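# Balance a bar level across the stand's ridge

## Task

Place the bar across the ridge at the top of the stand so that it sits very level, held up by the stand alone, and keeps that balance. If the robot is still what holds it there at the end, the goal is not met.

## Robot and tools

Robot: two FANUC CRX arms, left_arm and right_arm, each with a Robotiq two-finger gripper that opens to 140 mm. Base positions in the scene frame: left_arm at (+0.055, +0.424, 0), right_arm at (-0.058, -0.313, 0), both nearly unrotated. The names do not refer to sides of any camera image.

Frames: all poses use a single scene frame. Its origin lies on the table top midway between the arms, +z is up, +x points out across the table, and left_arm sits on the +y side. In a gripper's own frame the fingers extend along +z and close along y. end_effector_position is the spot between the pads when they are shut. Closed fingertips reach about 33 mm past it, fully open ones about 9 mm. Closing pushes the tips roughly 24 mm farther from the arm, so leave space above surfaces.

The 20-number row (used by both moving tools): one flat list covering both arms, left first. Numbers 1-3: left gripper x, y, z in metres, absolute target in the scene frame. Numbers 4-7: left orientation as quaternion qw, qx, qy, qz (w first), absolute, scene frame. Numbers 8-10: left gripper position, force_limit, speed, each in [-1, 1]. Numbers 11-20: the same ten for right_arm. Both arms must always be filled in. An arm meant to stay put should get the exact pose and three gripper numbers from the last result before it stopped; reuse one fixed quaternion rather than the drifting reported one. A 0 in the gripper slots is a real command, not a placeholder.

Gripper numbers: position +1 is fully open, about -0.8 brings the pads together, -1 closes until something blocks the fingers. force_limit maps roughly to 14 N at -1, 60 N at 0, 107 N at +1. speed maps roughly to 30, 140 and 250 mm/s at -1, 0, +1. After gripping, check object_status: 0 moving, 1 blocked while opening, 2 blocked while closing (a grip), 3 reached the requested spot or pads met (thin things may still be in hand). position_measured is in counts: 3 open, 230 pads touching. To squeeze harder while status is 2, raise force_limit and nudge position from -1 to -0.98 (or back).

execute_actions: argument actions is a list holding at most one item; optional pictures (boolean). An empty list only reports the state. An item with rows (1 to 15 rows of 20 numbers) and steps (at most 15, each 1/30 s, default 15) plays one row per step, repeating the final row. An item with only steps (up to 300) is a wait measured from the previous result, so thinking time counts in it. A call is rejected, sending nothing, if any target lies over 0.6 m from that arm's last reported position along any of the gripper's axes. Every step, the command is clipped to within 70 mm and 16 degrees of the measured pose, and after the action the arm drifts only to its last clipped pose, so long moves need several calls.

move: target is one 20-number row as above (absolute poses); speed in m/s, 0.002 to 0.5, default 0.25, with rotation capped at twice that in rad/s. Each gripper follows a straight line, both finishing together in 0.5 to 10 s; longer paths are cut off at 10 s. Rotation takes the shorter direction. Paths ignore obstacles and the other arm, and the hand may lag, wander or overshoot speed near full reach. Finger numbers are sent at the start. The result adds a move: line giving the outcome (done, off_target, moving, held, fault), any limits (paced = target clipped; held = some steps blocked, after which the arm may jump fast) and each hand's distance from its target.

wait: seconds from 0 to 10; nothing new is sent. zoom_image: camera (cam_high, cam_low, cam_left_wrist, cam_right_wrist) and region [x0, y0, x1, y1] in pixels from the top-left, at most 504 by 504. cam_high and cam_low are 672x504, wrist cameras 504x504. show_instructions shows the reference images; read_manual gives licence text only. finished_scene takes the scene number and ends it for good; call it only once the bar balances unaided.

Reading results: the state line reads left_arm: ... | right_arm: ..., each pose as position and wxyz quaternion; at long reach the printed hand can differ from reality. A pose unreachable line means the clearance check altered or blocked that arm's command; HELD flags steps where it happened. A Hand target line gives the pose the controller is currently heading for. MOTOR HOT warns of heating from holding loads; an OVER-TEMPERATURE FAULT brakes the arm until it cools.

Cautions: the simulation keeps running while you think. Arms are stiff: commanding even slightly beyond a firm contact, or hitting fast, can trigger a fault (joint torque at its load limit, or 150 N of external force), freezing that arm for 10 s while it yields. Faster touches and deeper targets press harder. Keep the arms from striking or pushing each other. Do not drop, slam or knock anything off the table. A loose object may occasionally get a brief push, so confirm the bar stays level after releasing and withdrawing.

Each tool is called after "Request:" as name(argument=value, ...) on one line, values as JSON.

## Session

Request:
execute_actions(actions=[])

Scene clock: 0.00 s of 4100.00 s.
left_arm: end_effector_position=(+0.3666, +0.6375, +0.2697) position_measured=3 object_status=3 end_effector_quat_wxyz=(-0.169, +0.451, +0.876, +0.029) | right_arm: end_effector_position=(+0.5413, -0.2258, +0.2486) position_measured=3 object_status=3 end_effector_quat_wxyz=(-0.139, +0.637, +0.484, +0.583)
Joint positions: left_arm=[ 0.614 -0.045  0.079 -0.337 -1.79   3.081] | right_arm=[-0.386  0.108 -0.179 -1.369 -1.199 -2.523]
Joint velocities: left_arm=[ 0.     0.    -0.     0.001  0.     0.001] | right_arm=[-0.    -0.    -0.     0.     0.001  0.001]
Hand target (left_arm): +0.367, +0.637, +0.270; -0.169, +0.451, +0.876, +0.029
Hand target (right_arm): +0.541, -0.226, +0.249; -0.139, +0.637, +0.484, +0.583

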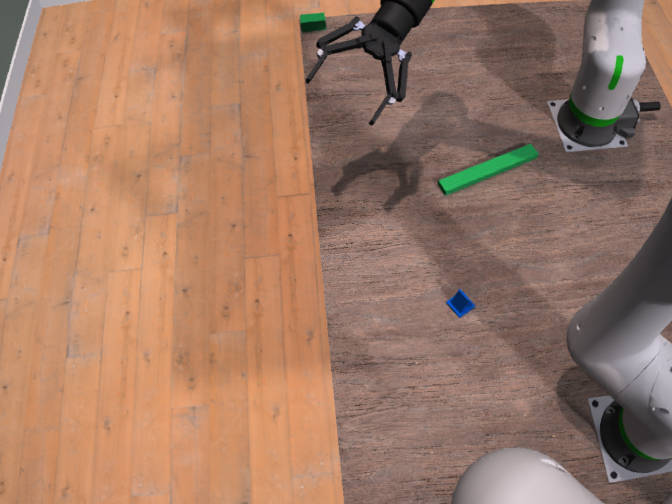

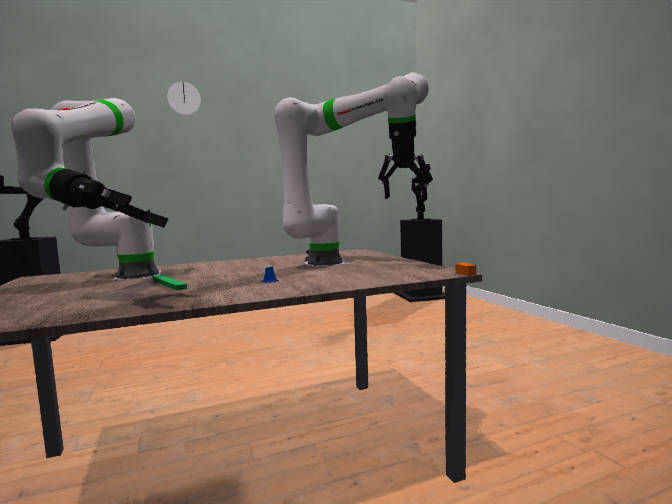

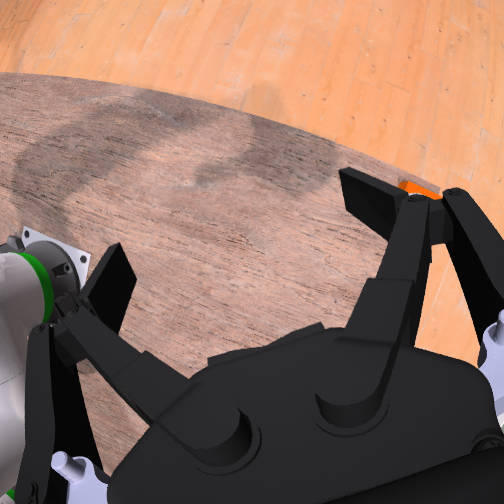

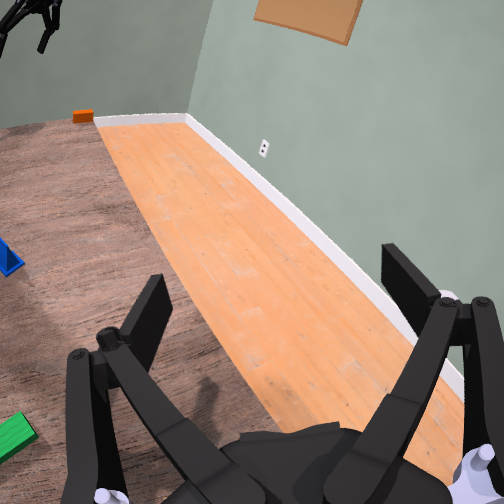

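Request:
zoom_image(camera="cam_high", region=[410, 120, 570, 340])

Request:
move(target=[0.40,0.2,0.25,0,0.94,0.34,0,0.3,0,0,0.3,-0.65,0.3,-0.139,0.637,0.484,0.583,1,0,0], speed=0.35)

Region (410, 120, 570, 340) of cam_high's 672x504 image, scaled by 2.291, with more detail than that image has; it fills the left 367 columns of this view, and the rest is white.

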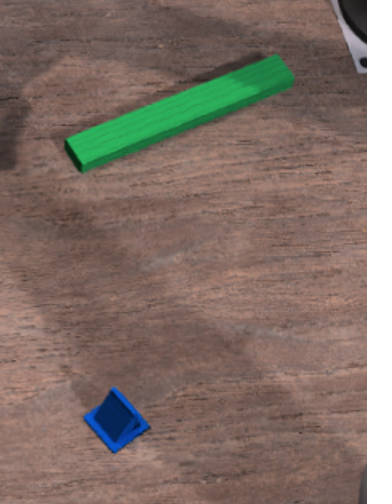

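Scene clock: 7.37 s of 4100.00 s.
left_arm: end_effector_position=(+0.3995, +0.2007, +0.2498) position_measured=91 object_status=3 end_effector_quat_wxyz=(+0.001, +0.941, +0.340, +0.000) | right_arm: end_effector_position=(+0.3009, -0.6497, +0.3007) position_measured=3 object_status=3 end_effector_quat_wxyz=(-0.139, +0.636, +0.484, +0.584)
Joint positions: left_arm=[-0.26  -0.102 -0.07   0.    -1.601  2.516] | right_arm=[-1.277  0.493  0.435 -1.205 -2.103 -2.481]
Joint velocities: left_arm=[-0.001 -0.     0.     0.     0.    -0.001] | right_arm=[-0.     0.002  0.003 -0.    -0.001 -0.   ]
Hand target (left_arm): +0.400, +0.201, +0.250; +0.001, +0.941, +0.340, +0.000
Hand target (right_arm): +0.301, -0.650, +0.301; -0.139, +0.636, +0.484, +0.584
Off the commanded pose (left_arm): 0.001 m, 0 deg.
Off the commanded pose (right_arm): 0.001 m, 0 deg.
After step 90, 1.67 s passed at rest.
move: done

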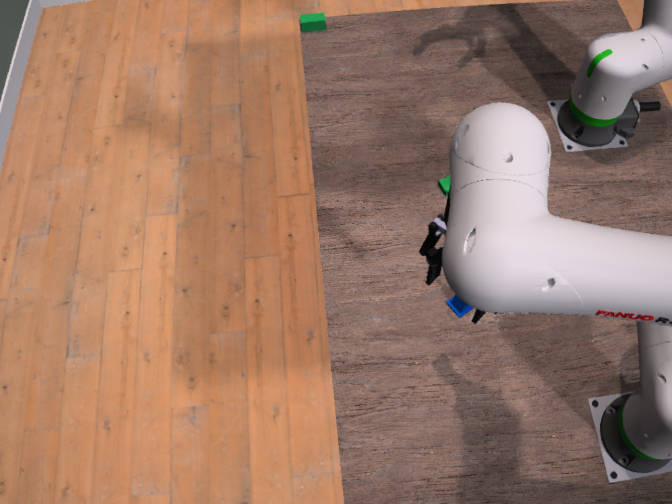

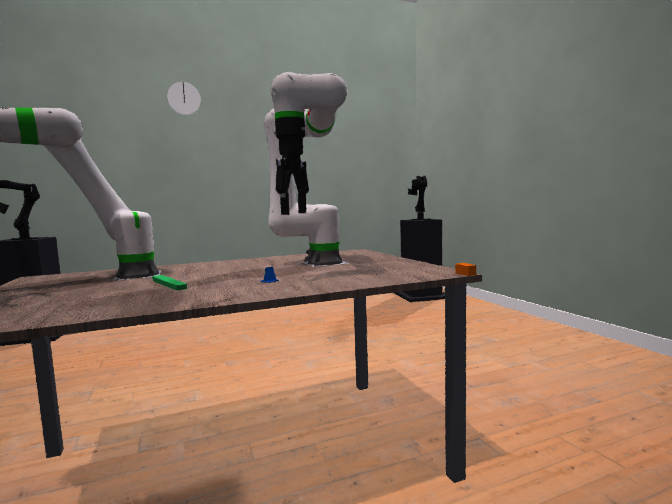

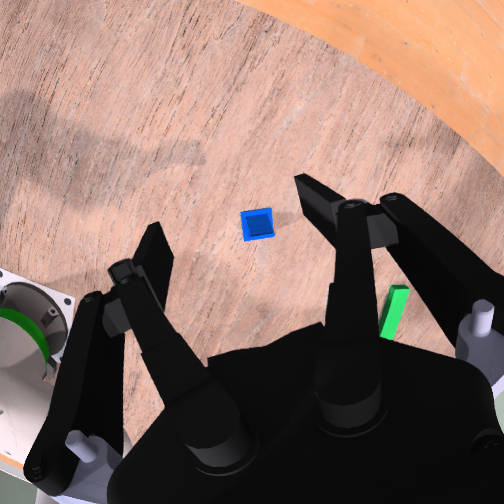

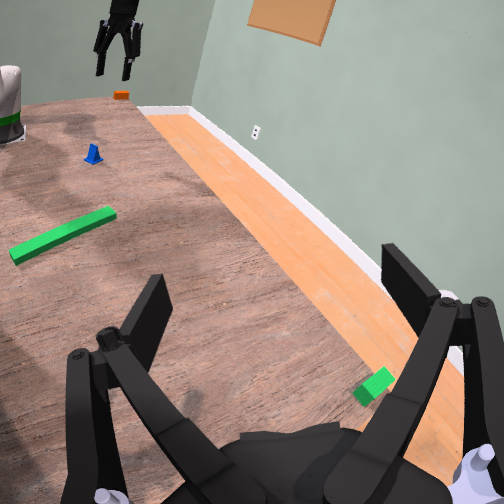

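Request:
move(target=[0.20,-0.193,0.09,0,0.98,0.2,0,0.3,0,0,0.3,-0.65,0.3,-0.139,0.637,0.484,0.583,1,0,0], speed=0.3)

Scene clock: 13.43 s of 4100.00 s.
left_arm: end_effector_position=(+0.2002, -0.1928, +0.0906) position_measured=91 object_status=3 end_effector_quat_wxyz=(+0.001, +0.980, +0.200, +0.000) | right_arm: end_effector_position=(+0.3000, -0.6500, +0.3000) position_measured=3 object_status=3 end_effector_quat_wxyz=(-0.139, +0.637, +0.484, +0.583)
Joint positions: left_arm=[-1.142  0.509  0.284  0.    -1.344  3.106] | right_arm=[-1.278  0.493  0.435 -1.202 -2.103 -2.481]
Joint velocities: left_arm=[-0.001  0.003  0.004 -0.001 -0.002  0.001] | right_arm=[ 0.001 -0.     0.     0.     0.     0.   ]
Hand target (left_arm): +0.200, -0.193, +0.091; +0.001, +0.980, +0.200, +0.000
Hand target (right_arm): +0.300, -0.650, +0.300; -0.139, +0.637, +0.484, +0.583
Off the commanded pose (left_arm): 0.001 m, 0 deg.
Off the commanded pose (right_arm): 0.000 m, 0 deg.
After step 90, 0.97 s passed at rest.
move: done

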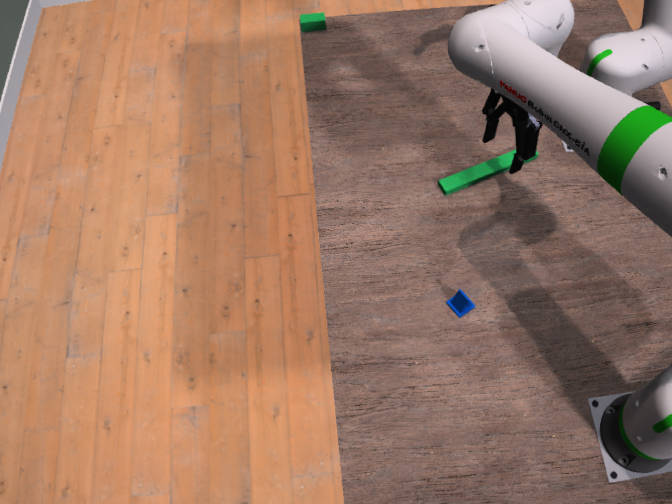

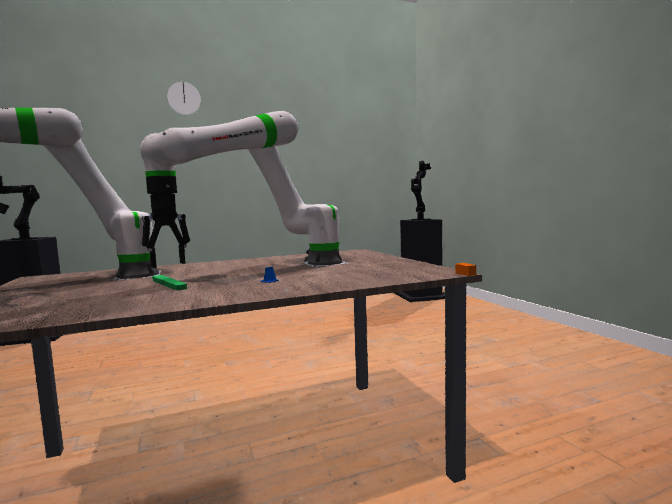

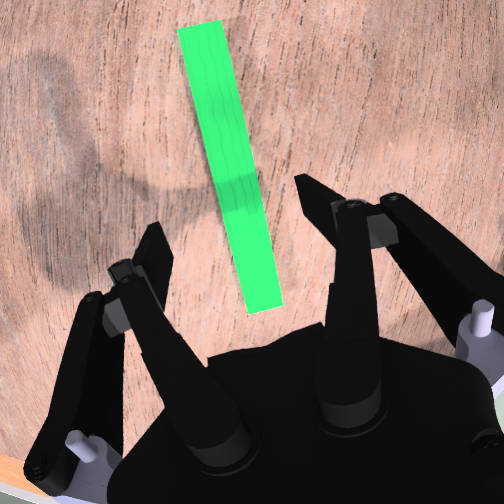

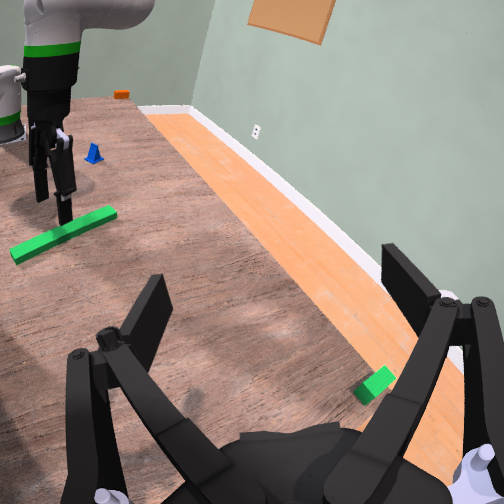

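Request:
move(target=[0.212,-0.196,0.038,0,0.983,0.185,0,0.1,0,0,0.3,-0.65,0.3,-0.139,0.637,0.484,0.583,1,0,0], speed=0.1)

Request:
move(target=[0.212,-0.196,0.038,0,0.983,0.185,0,-1,-0.2,-0.3,0.3,-0.65,0.3,-0.139,0.637,0.484,0.583,1,0,0])

Request:
move(target=[0.23,-0.12,0.14,0,0.983,0.185,0,-1,-0.2,-0.3,0.3,-0.65,0.3,-0.139,0.637,0.484,0.583,1,0,0], speed=0.15)

Scene clock: 17.50 s of 4100.00 s.
left_arm: end_effector_position=(+0.2121, -0.1961, +0.0381) position_measured=117 object_status=3 end_effector_quat_wxyz=(-0.000, +0.983, +0.185, +0.000) | right_arm: end_effector_position=(+0.3000, -0.6500, +0.3000) position_measured=3 object_status=3 end_effector_quat_wxyz=(-0.139, +0.637, +0.484, +0.583)
Joint positions: left_arm=[-1.127  0.562  0.236 -0.    -1.246  3.061] | right_arm=[-1.278  0.493  0.435 -1.202 -2.103 -2.481]
Joint velocities: left_arm=[ 0.     0.001 -0.001 -0.001  0.002 -0.   ] | right_arm=[-0.    -0.001  0.     0.     0.001  0.   ]
Hand target (left_arm): +0.212, -0.196, +0.038; -0.000, +0.983, +0.185, -0.000
Hand target (right_arm): +0.300, -0.650, +0.300; -0.139, +0.637, +0.484, +0.583
Off the commanded pose (left_arm): 0.000 m, 0 deg.
Off the commanded pose (right_arm): 0.000 m, 0 deg.
After step 90, 0.17 s passed at rest.
move: done

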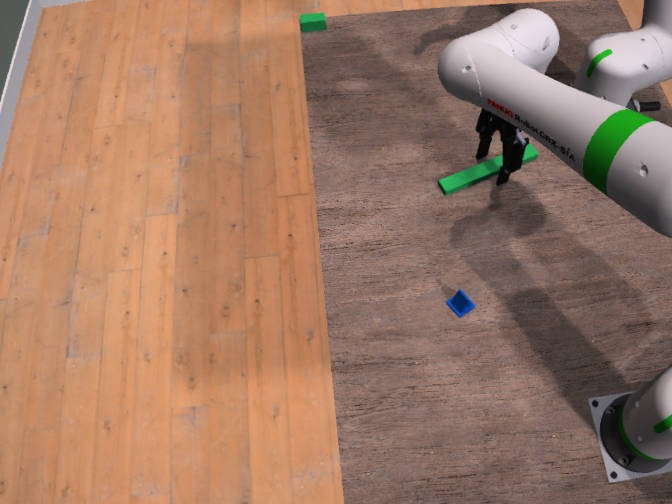

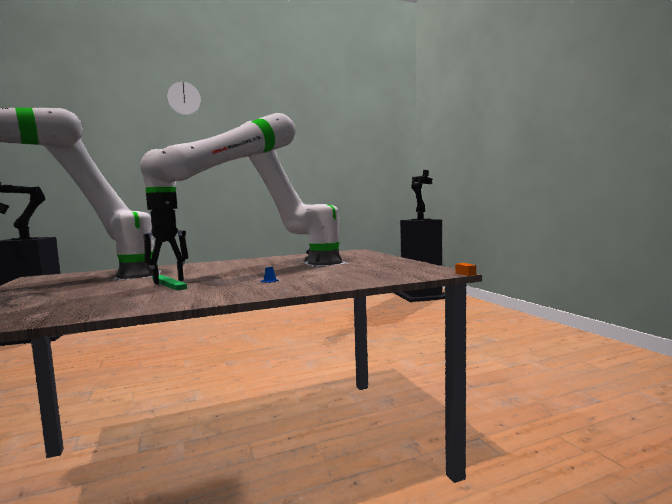

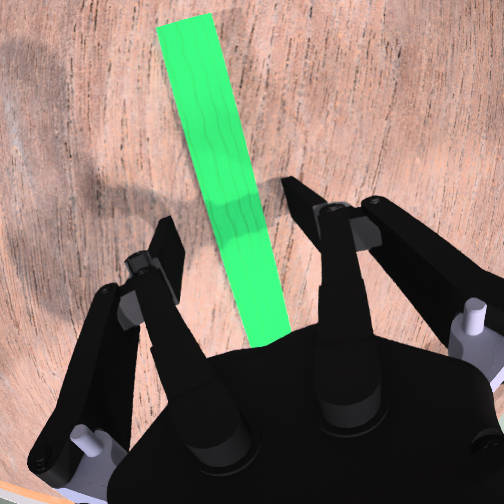

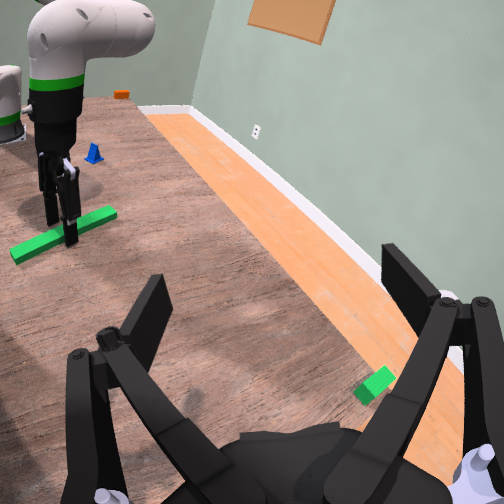

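Scene clock: 18.20 s of 4100.00 s.
left_arm: end_effector_position=(+0.2120, -0.1960, +0.0379) position_measured=184 object_status=2 end_effector_quat_wxyz=(-0.000, +0.983, +0.185, +0.000) | right_arm: end_effector_position=(+0.3000, -0.6500, +0.3000) position_measured=3 object_status=3 end_effector_quat_wxyz=(-0.139, +0.637, +0.484, +0.583)
Joint positions: left_arm=[-1.127  0.561  0.236 -0.    -1.245  3.061] | right_arm=[-1.278  0.493  0.435 -1.202 -2.103 -2.481]
Joint velocities: left_arm=[ 0.    -0.    -0.    -0.     0.    -0.001] | right_arm=[0.001 0.    0.001 0.    0.    0.   ]
Hand target (left_arm): +0.212, -0.196, +0.038; -0.000, +0.983, +0.185, -0.000
Hand target (right_arm): +0.300, -0.650, +0.300; -0.139, +0.637, +0.484, +0.583
Off the commanded pose (left_arm): 0.000 m, 0 deg.
Off the commanded pose (right_arm): 0.000 m, 0 deg.
move: done

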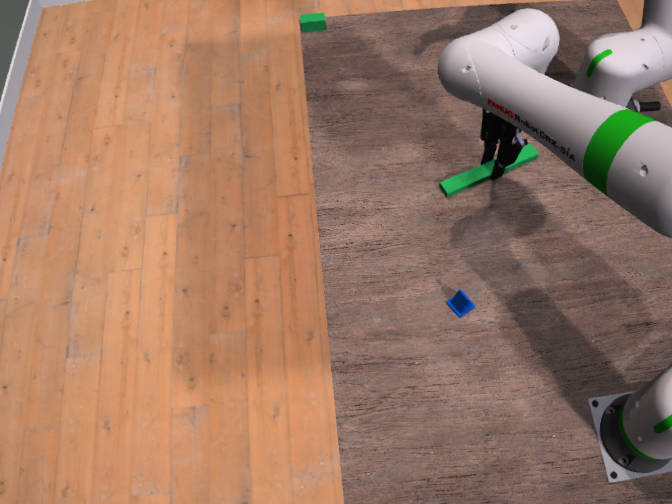

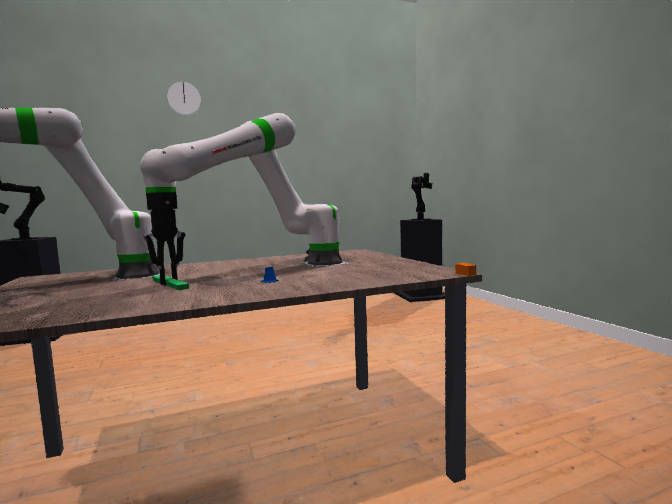

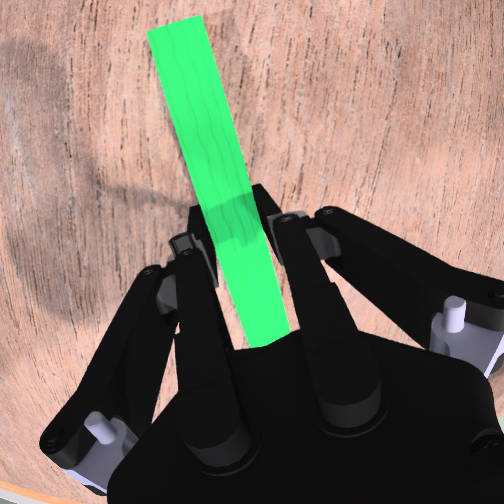

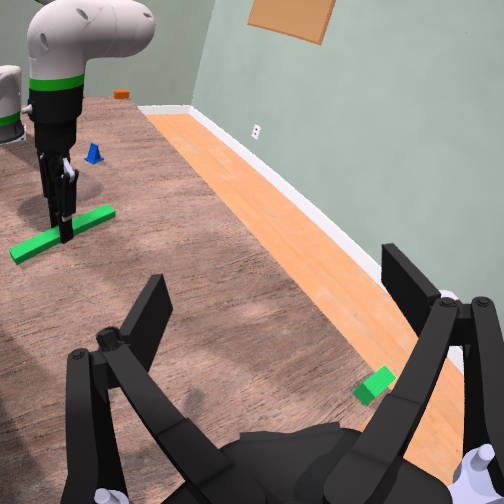

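Scene clock: 19.47 s of 4100.00 s.
left_arm: end_effector_position=(+0.2300, -0.1198, +0.1397) position_measured=184 object_status=2 end_effector_quat_wxyz=(-0.000, +0.983, +0.185, +0.000) | right_arm: end_effector_position=(+0.3000, -0.6500, +0.3000) position_measured=3 object_status=3 end_effector_quat_wxyz=(-0.139, +0.637, +0.484, +0.583)
Joint positions: left_arm=[-1.039  0.329  0.15  -0.    -1.392  2.973] | right_arm=[-1.278  0.493  0.435 -1.202 -2.103 -2.481]
Joint velocities: left_arm=[ 0.001 -0.001 -0.     0.    -0.002 -0.002] | right_arm=[ 0.     0.     0.     0.    -0.001  0.001]
Hand target (left_arm): +0.230, -0.120, +0.140; -0.000, +0.983, +0.185, +0.000
Hand target (right_arm): +0.300, -0.650, +0.300; -0.139, +0.637, +0.484, +0.583
Off the commanded pose (left_arm): 0.000 m, 0 deg.
Off the commanded pose (right_arm): 0.000 m, 0 deg.
move: done

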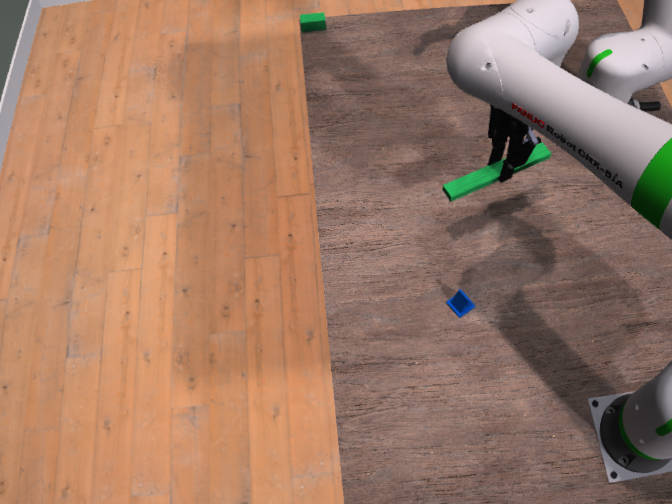

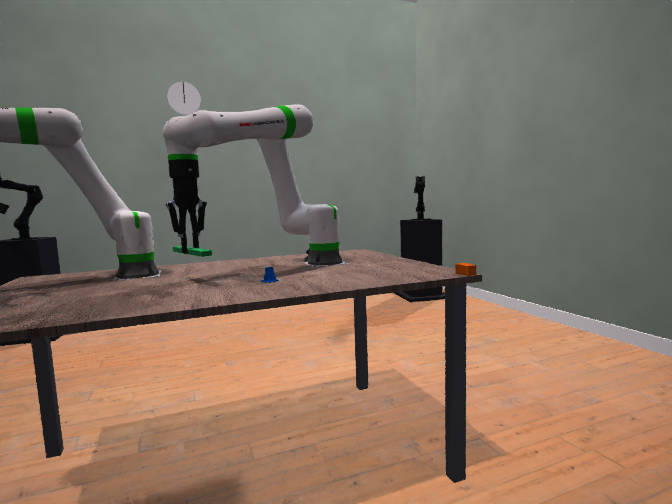

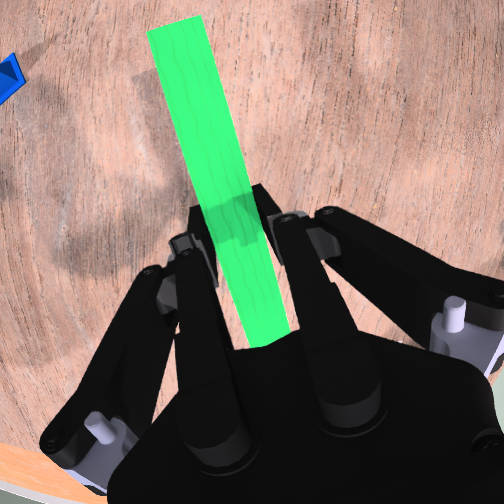

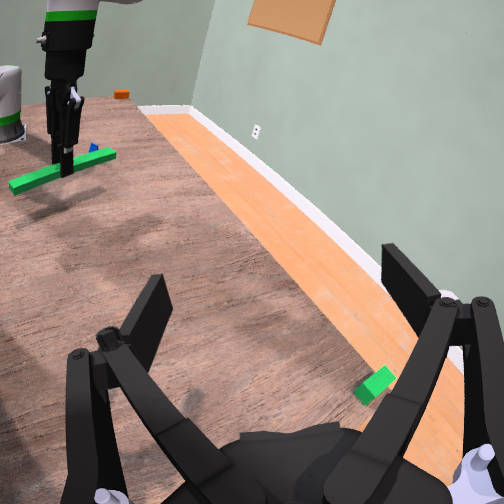

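Request:
move(target=[0.39,0.096,0.125,0,0.966,0.259,0,-1,-0.2,-0.3,0.36,-0.55,0.28,-0.139,0.637,0.484,0.583,1,0,0])

Request:
move(target=[0.39,0.096,0.125,0,0.966,0.259,0,-1,-0.2,-0.3,0.52,-0.16,0.10,-0.612,0.354,0.612,0.354,1,0,0])

Scene clock: 23.33 s of 4100.00 s.
left_arm: end_effector_position=(+0.3901, +0.0957, +0.1247) position_measured=184 object_status=2 end_effector_quat_wxyz=(-0.001, +0.966, +0.259, +0.000) | right_arm: end_effector_position=(+0.3599, -0.5499, +0.2800) position_measured=3 object_status=3 end_effector_quat_wxyz=(-0.139, +0.637, +0.484, +0.583)
Joint positions: left_arm=[-0.503  0.086 -0.178 -0.001 -1.308  2.589] | right_arm=[-1.116  0.335  0.166 -1.199 -1.912 -2.431]
Joint velocities: left_arm=[ 0.003  0.001 -0.     0.002  0.    -0.001] | right_arm=[ 0.002 -0.    -0.001 -0.     0.001 -0.   ]
Hand target (left_arm): +0.390, +0.096, +0.125; -0.000, +0.966, +0.259, +0.000
Hand target (right_arm): +0.360, -0.550, +0.280; -0.139, +0.637, +0.484, +0.583
Off the commanded pose (left_arm): 0.000 m, 0 deg.
Off the commanded pose (right_arm): 0.000 m, 0 deg.
move: done

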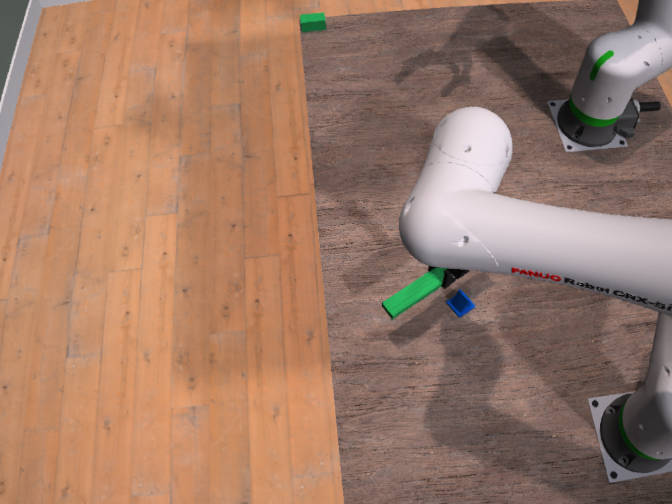

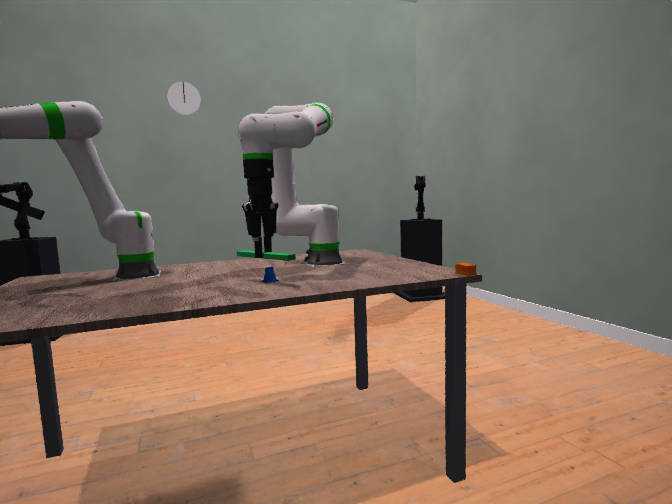

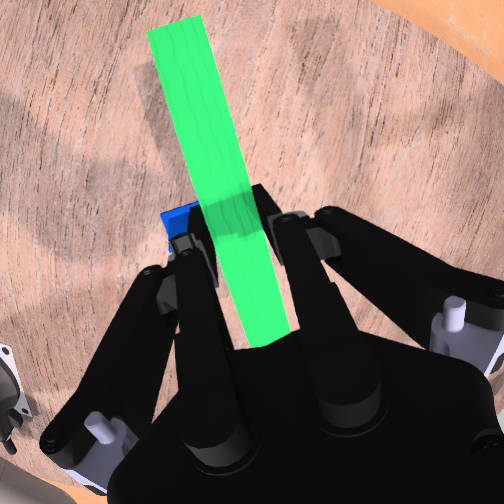

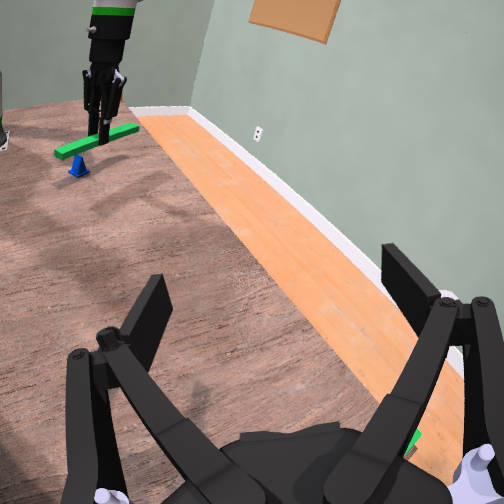

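Scene clock: 26.33 s of 4100.00 s.
left_arm: end_effector_position=(+0.3900, +0.0960, +0.1250) position_measured=184 object_status=2 end_effector_quat_wxyz=(-0.000, +0.966, +0.259, -0.000) | right_arm: end_effector_position=(+0.5194, -0.1618, +0.1004) position_measured=3 object_status=3 end_effector_quat_wxyz=(+0.612, -0.356, -0.612, -0.352)
Joint positions: left_arm=[-0.502  0.084 -0.179 -0.    -1.307  2.588] | right_arm=[-0.186  1.214  0.971 -1.371 -2.241 -2.833]
Joint velocities: left_arm=[-0.  0. -0. -0.  0.  0.] | right_arm=[ 0.003  0.005  0.008 -0.005 -0.003 -0.005]
Hand target (left_arm): +0.390, +0.096, +0.125; -0.000, +0.966, +0.259, -0.000
Hand target (right_arm): +0.519, -0.162, +0.100; +0.613, -0.356, -0.612, -0.352
Off the commanded pose (left_arm): 0.000 m, 0 deg.
Off the commanded pose (right_arm): 0.002 m, 0 deg.
move: done

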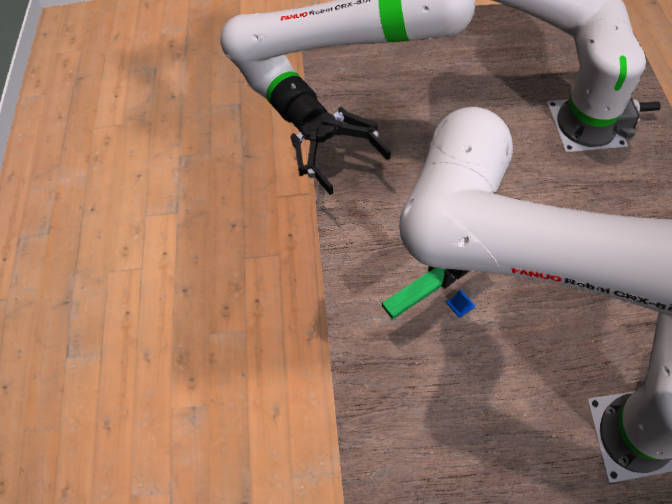

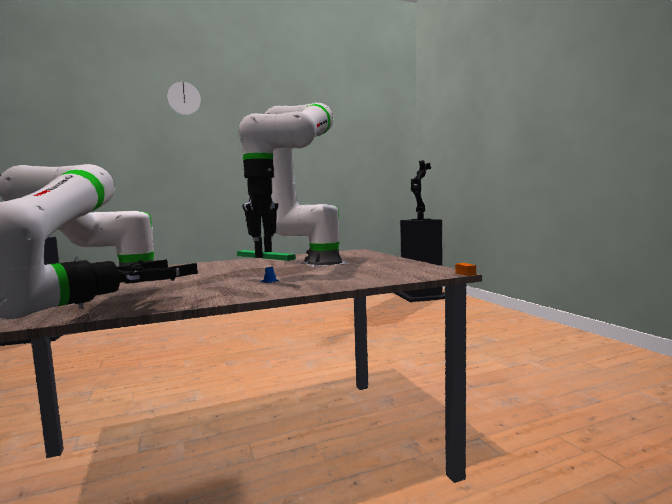

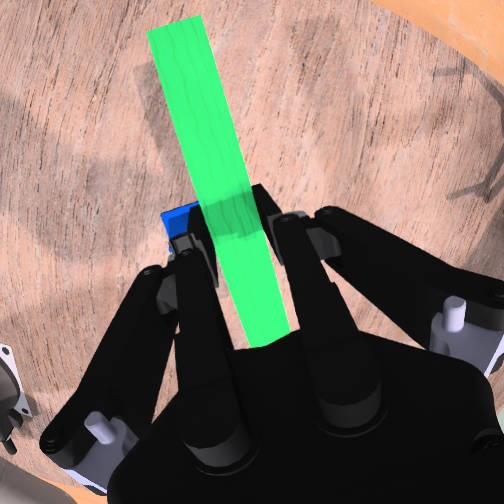

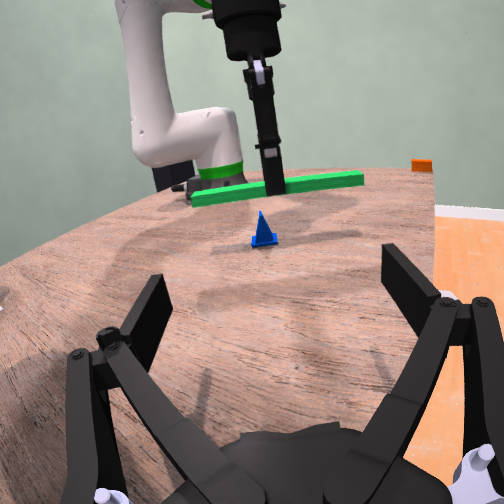

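Request:
move(target=[0.3445,0.1245,0.108,0,0.966,0.259,0,-1,-0.2,-0.3,0.52,-0.16,0.10,-0.612,0.354,0.612,0.354,1,0,0], speed=0.08)

Request:
zoom_image(camera="cam_right_wrist", region=[170, 150, 360, 260])

Request:
zoom_image(camera="cam_low", region=[230, 235, 310, 290])

Scene clock: 31.60 s of 4100.00 s.
left_arm: end_effector_position=(+0.3447, +0.1246, +0.1078) position_measured=184 object_status=2 end_effector_quat_wxyz=(-0.000, +0.966, +0.259, +0.000) | right_arm: end_effector_position=(+0.5200, -0.1600, +0.1000) position_measured=3 object_status=3 end_effector_quat_wxyz=(+0.612, -0.354, -0.612, -0.354)
Joint positions: left_arm=[-0.493 -0.036 -0.344 -0.    -1.263  2.579] | right_arm=[-0.184  1.216  0.973 -1.373 -2.24  -2.829]
Joint velocities: left_arm=[ 0.    -0.003 -0.003  0.     0.     0.001] | right_arm=[-0.     0.001  0.    -0.    -0.     0.001]
Hand target (left_arm): +0.345, +0.125, +0.108; -0.000, +0.966, +0.259, -0.000
Hand target (right_arm): +0.520, -0.160, +0.100; +0.612, -0.354, -0.612, -0.354
Off the commanded pose (left_arm): 0.000 m, 0 deg.
Off the commanded pose (right_arm): 0.000 m, 0 deg.
After step 100, 0.87 s passed at rest.
move: done

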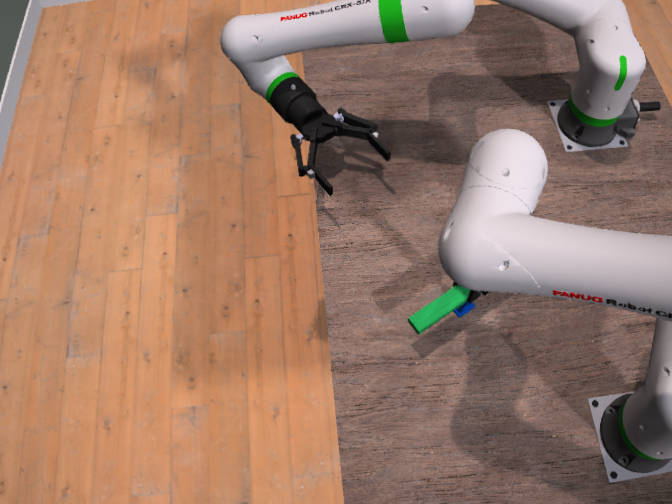

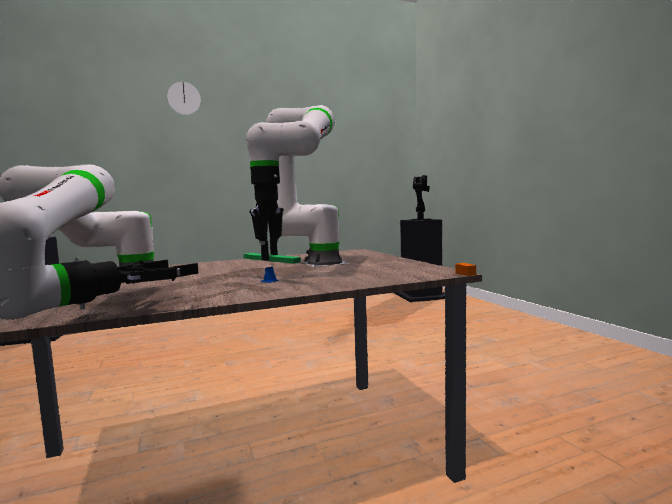

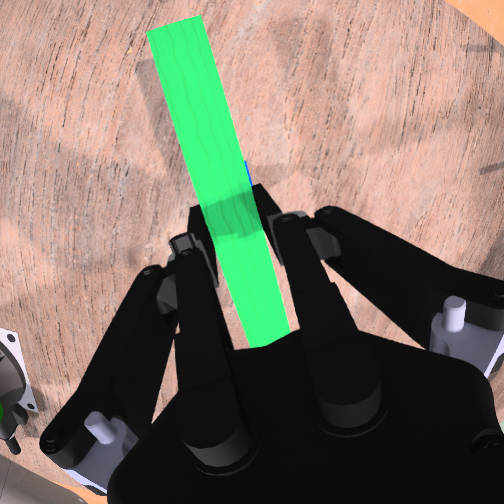

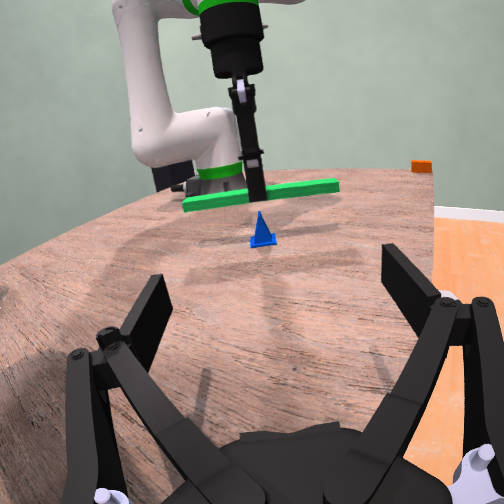

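Region (170, 150, 360, 260) of cam_right_wrist's 504x504 image, scaled by 2.653, with more detail than that image has; it fills the top 292 rows of this view, and the rest is white.

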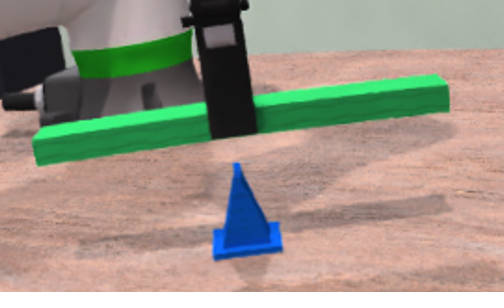

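Region (230, 235, 310, 290) of cam_low's 672x504 image, scaled by 6.300, with more detail than that image has; it fills the top 346 rows of this view, and the rest is white.

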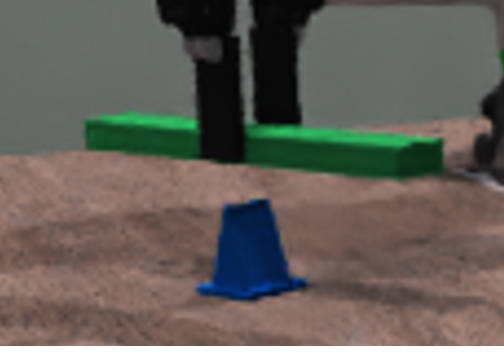

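Request:
move(target=[0.341,0.1225,0.092,0,0.966,0.259,0,-1,-0.2,-0.3,0.52,-0.16,0.10,-0.612,0.354,0.612,0.354,1,0,0], speed=0.02)

Request:
zoom_image(camera="cam_right_wrist", region=[170, 150, 360, 260])

Request:
zoom_image(camera="cam_low", region=[250, 250, 290, 285])

Scene clock: 36.60 s of 4100.00 s.
left_arm: end_effector_position=(+0.3411, +0.1225, +0.0920) position_measured=184 object_status=2 end_effector_quat_wxyz=(+0.000, +0.966, +0.259, -0.000) | right_arm: end_effector_position=(+0.5200, -0.1600, +0.1000) position_measured=3 object_status=3 end_effector_quat_wxyz=(+0.612, -0.354, -0.612, -0.354)
Joint positions: left_arm=[-0.501 -0.025 -0.372  0.    -1.224  2.588] | right_arm=[-0.184  1.216  0.973 -1.373 -2.24  -2.829]
Joint velocities: left_arm=[-0.     0.002 -0.001  0.     0.002  0.002] | right_arm=[ 0.     0.001  0.     0.001 -0.001  0.   ]
Hand target (left_arm): +0.341, +0.122, +0.092; +0.000, +0.966, +0.259, -0.000
Hand target (right_arm): +0.520, -0.160, +0.100; +0.612, -0.354, -0.612, -0.354
Off the commanded pose (left_arm): 0.000 m, 0 deg.
Off the commanded pose (right_arm): 0.000 m, 0 deg.
After step 90, 0.93 s passed at rest.
move: done

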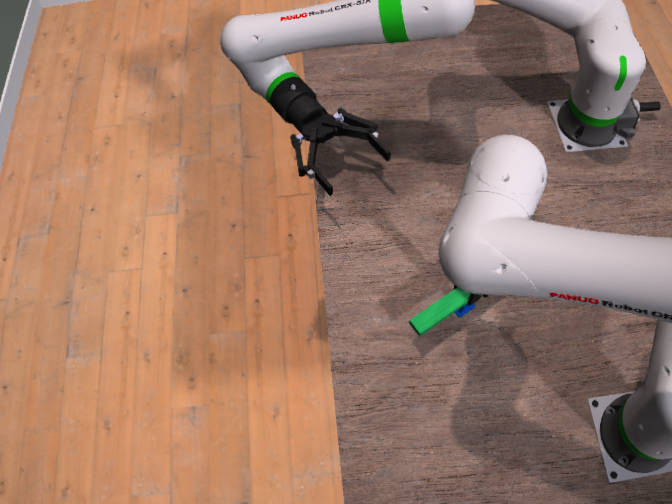

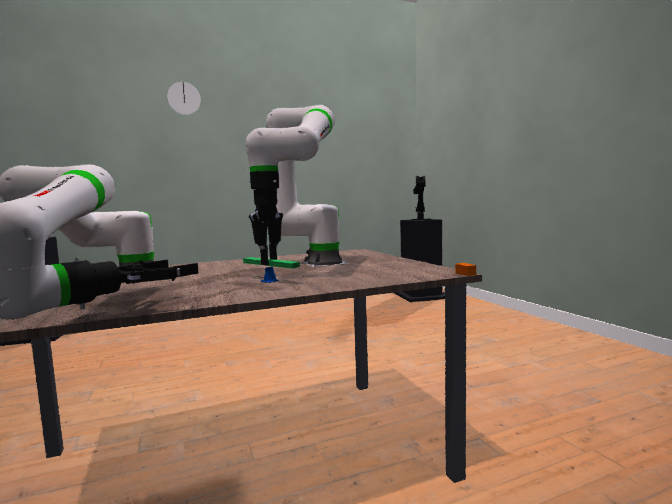

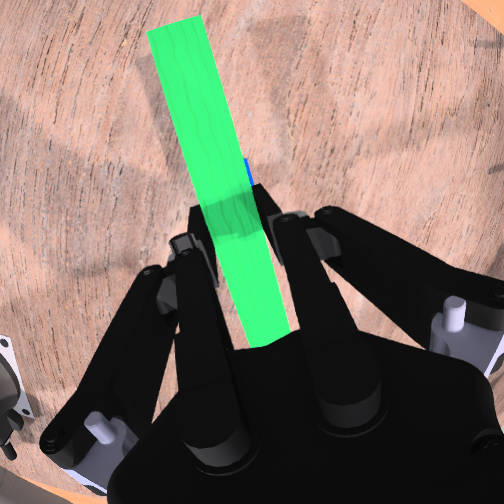

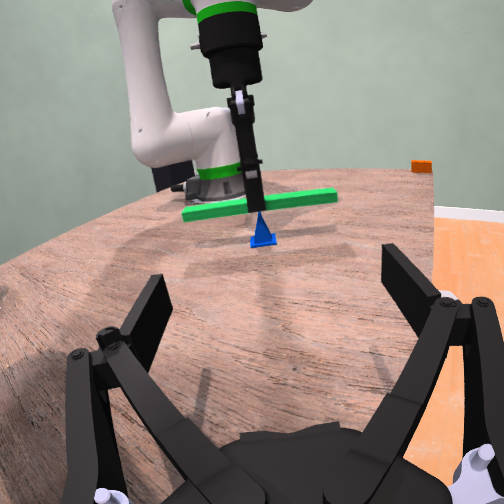

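Region (170, 150, 360, 260) of cam_right_wrist's 504x504 image, scaled by 2.653, with more detail than that image has; it fills the top 292 rows of this view, and the rest is white.

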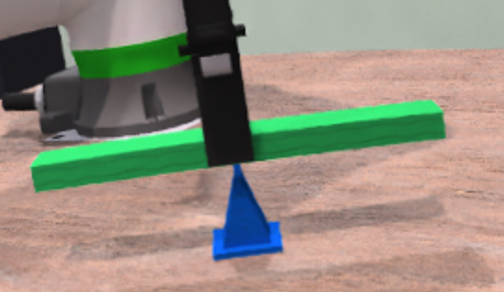

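Region (250, 250, 290, 285) of cam_low's 672x504 image, scaled by 12.600, with more detail than that image has; it fills the top 441 rows of this view, and the rest is white.

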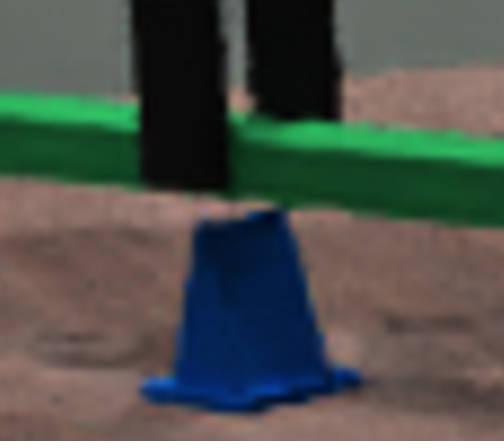

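Request:
move(target=[0.3412,0.1192,0.0872,0,0.966,0.259,0,-1,-0.2,-0.3,0.52,-0.16,0.10,-0.612,0.354,0.612,0.354,1,0,0], speed=0.008)

Request:
zoom_image(camera="cam_right_wrist", region=[170, 150, 360, 260])

Request:
zoom_image(camera="cam_low", region=[250, 250, 290, 285])

Scene clock: 39.97 s of 4100.00 s.
left_arm: end_effector_position=(+0.3412, +0.1192, +0.0872) position_measured=184 object_status=2 end_effector_quat_wxyz=(+0.000, +0.966, +0.259, -0.000) | right_arm: end_effector_position=(+0.5200, -0.1600, +0.1000) position_measured=3 object_status=3 end_effector_quat_wxyz=(+0.612, -0.354, -0.612, -0.354)
Joint positions: left_arm=[-0.509 -0.014 -0.374  0.    -1.211  2.595] | right_arm=[-0.184  1.216  0.973 -1.373 -2.24  -2.829]
Joint velocities: left_arm=[-0.001  0.001 -0.    -0.     0.001  0.003] | right_arm=[ 0.     0.    -0.     0.    -0.001  0.   ]
Hand target (left_arm): +0.341, +0.119, +0.087; +0.000, +0.966, +0.259, -0.000
Hand target (right_arm): +0.520, -0.160, +0.100; +0.612, -0.354, -0.612, -0.354
Off the commanded pose (left_arm): 0.000 m, 0 deg.
Off the commanded pose (right_arm): 0.000 m, 0 deg.
move: done

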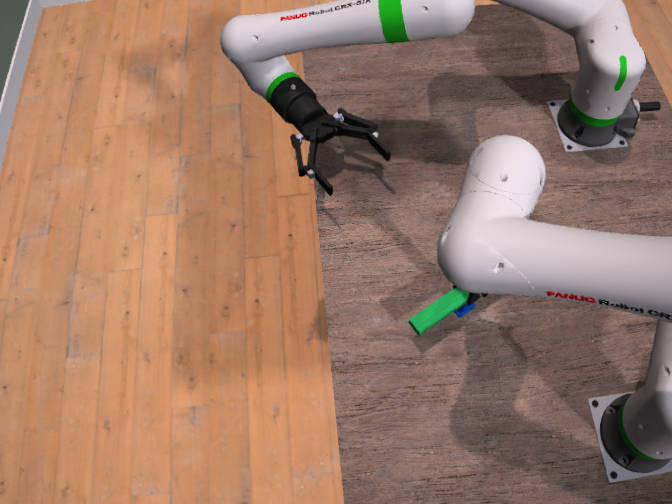

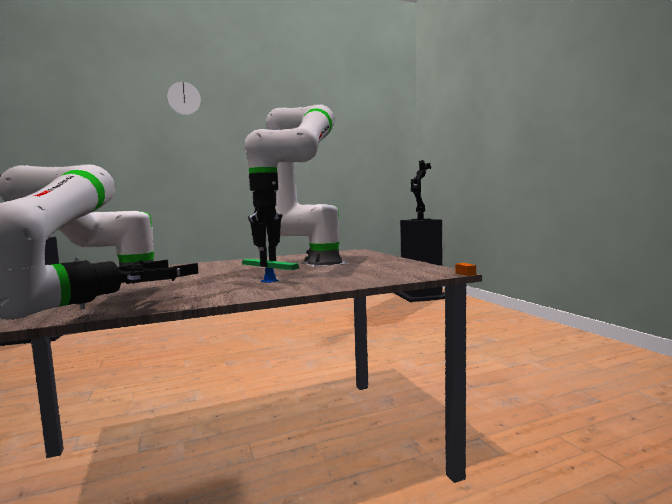

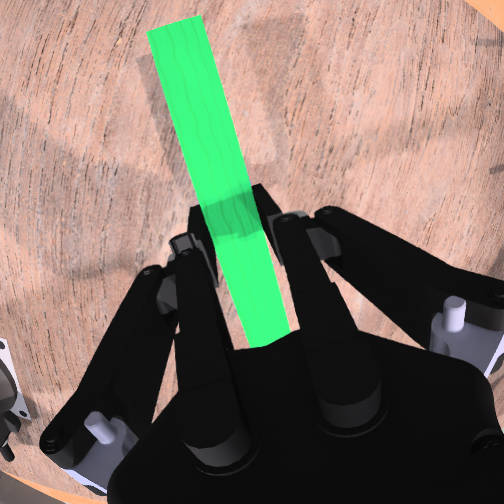

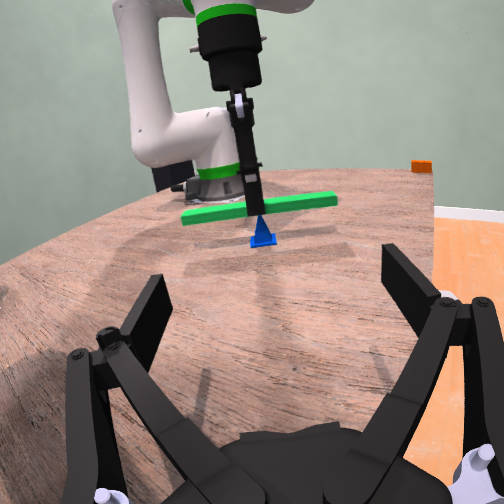

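Region (170, 150, 360, 260) of cam_right_wrist's 504x504 image, scaled by 2.653, with more detail than that image has; it fills the top 292 rows of this view, and the rest is white.

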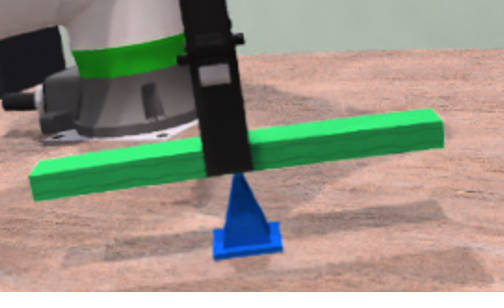

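Region (250, 250, 290, 285) of cam_low's 672x504 image, scaled by 12.600, with more detail than that image has; it fills the top 441 rows of this view, and the rest is white.

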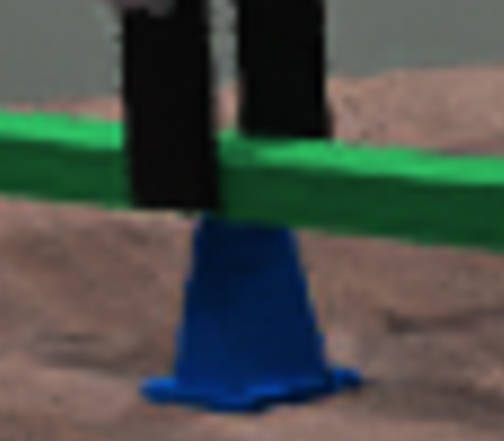

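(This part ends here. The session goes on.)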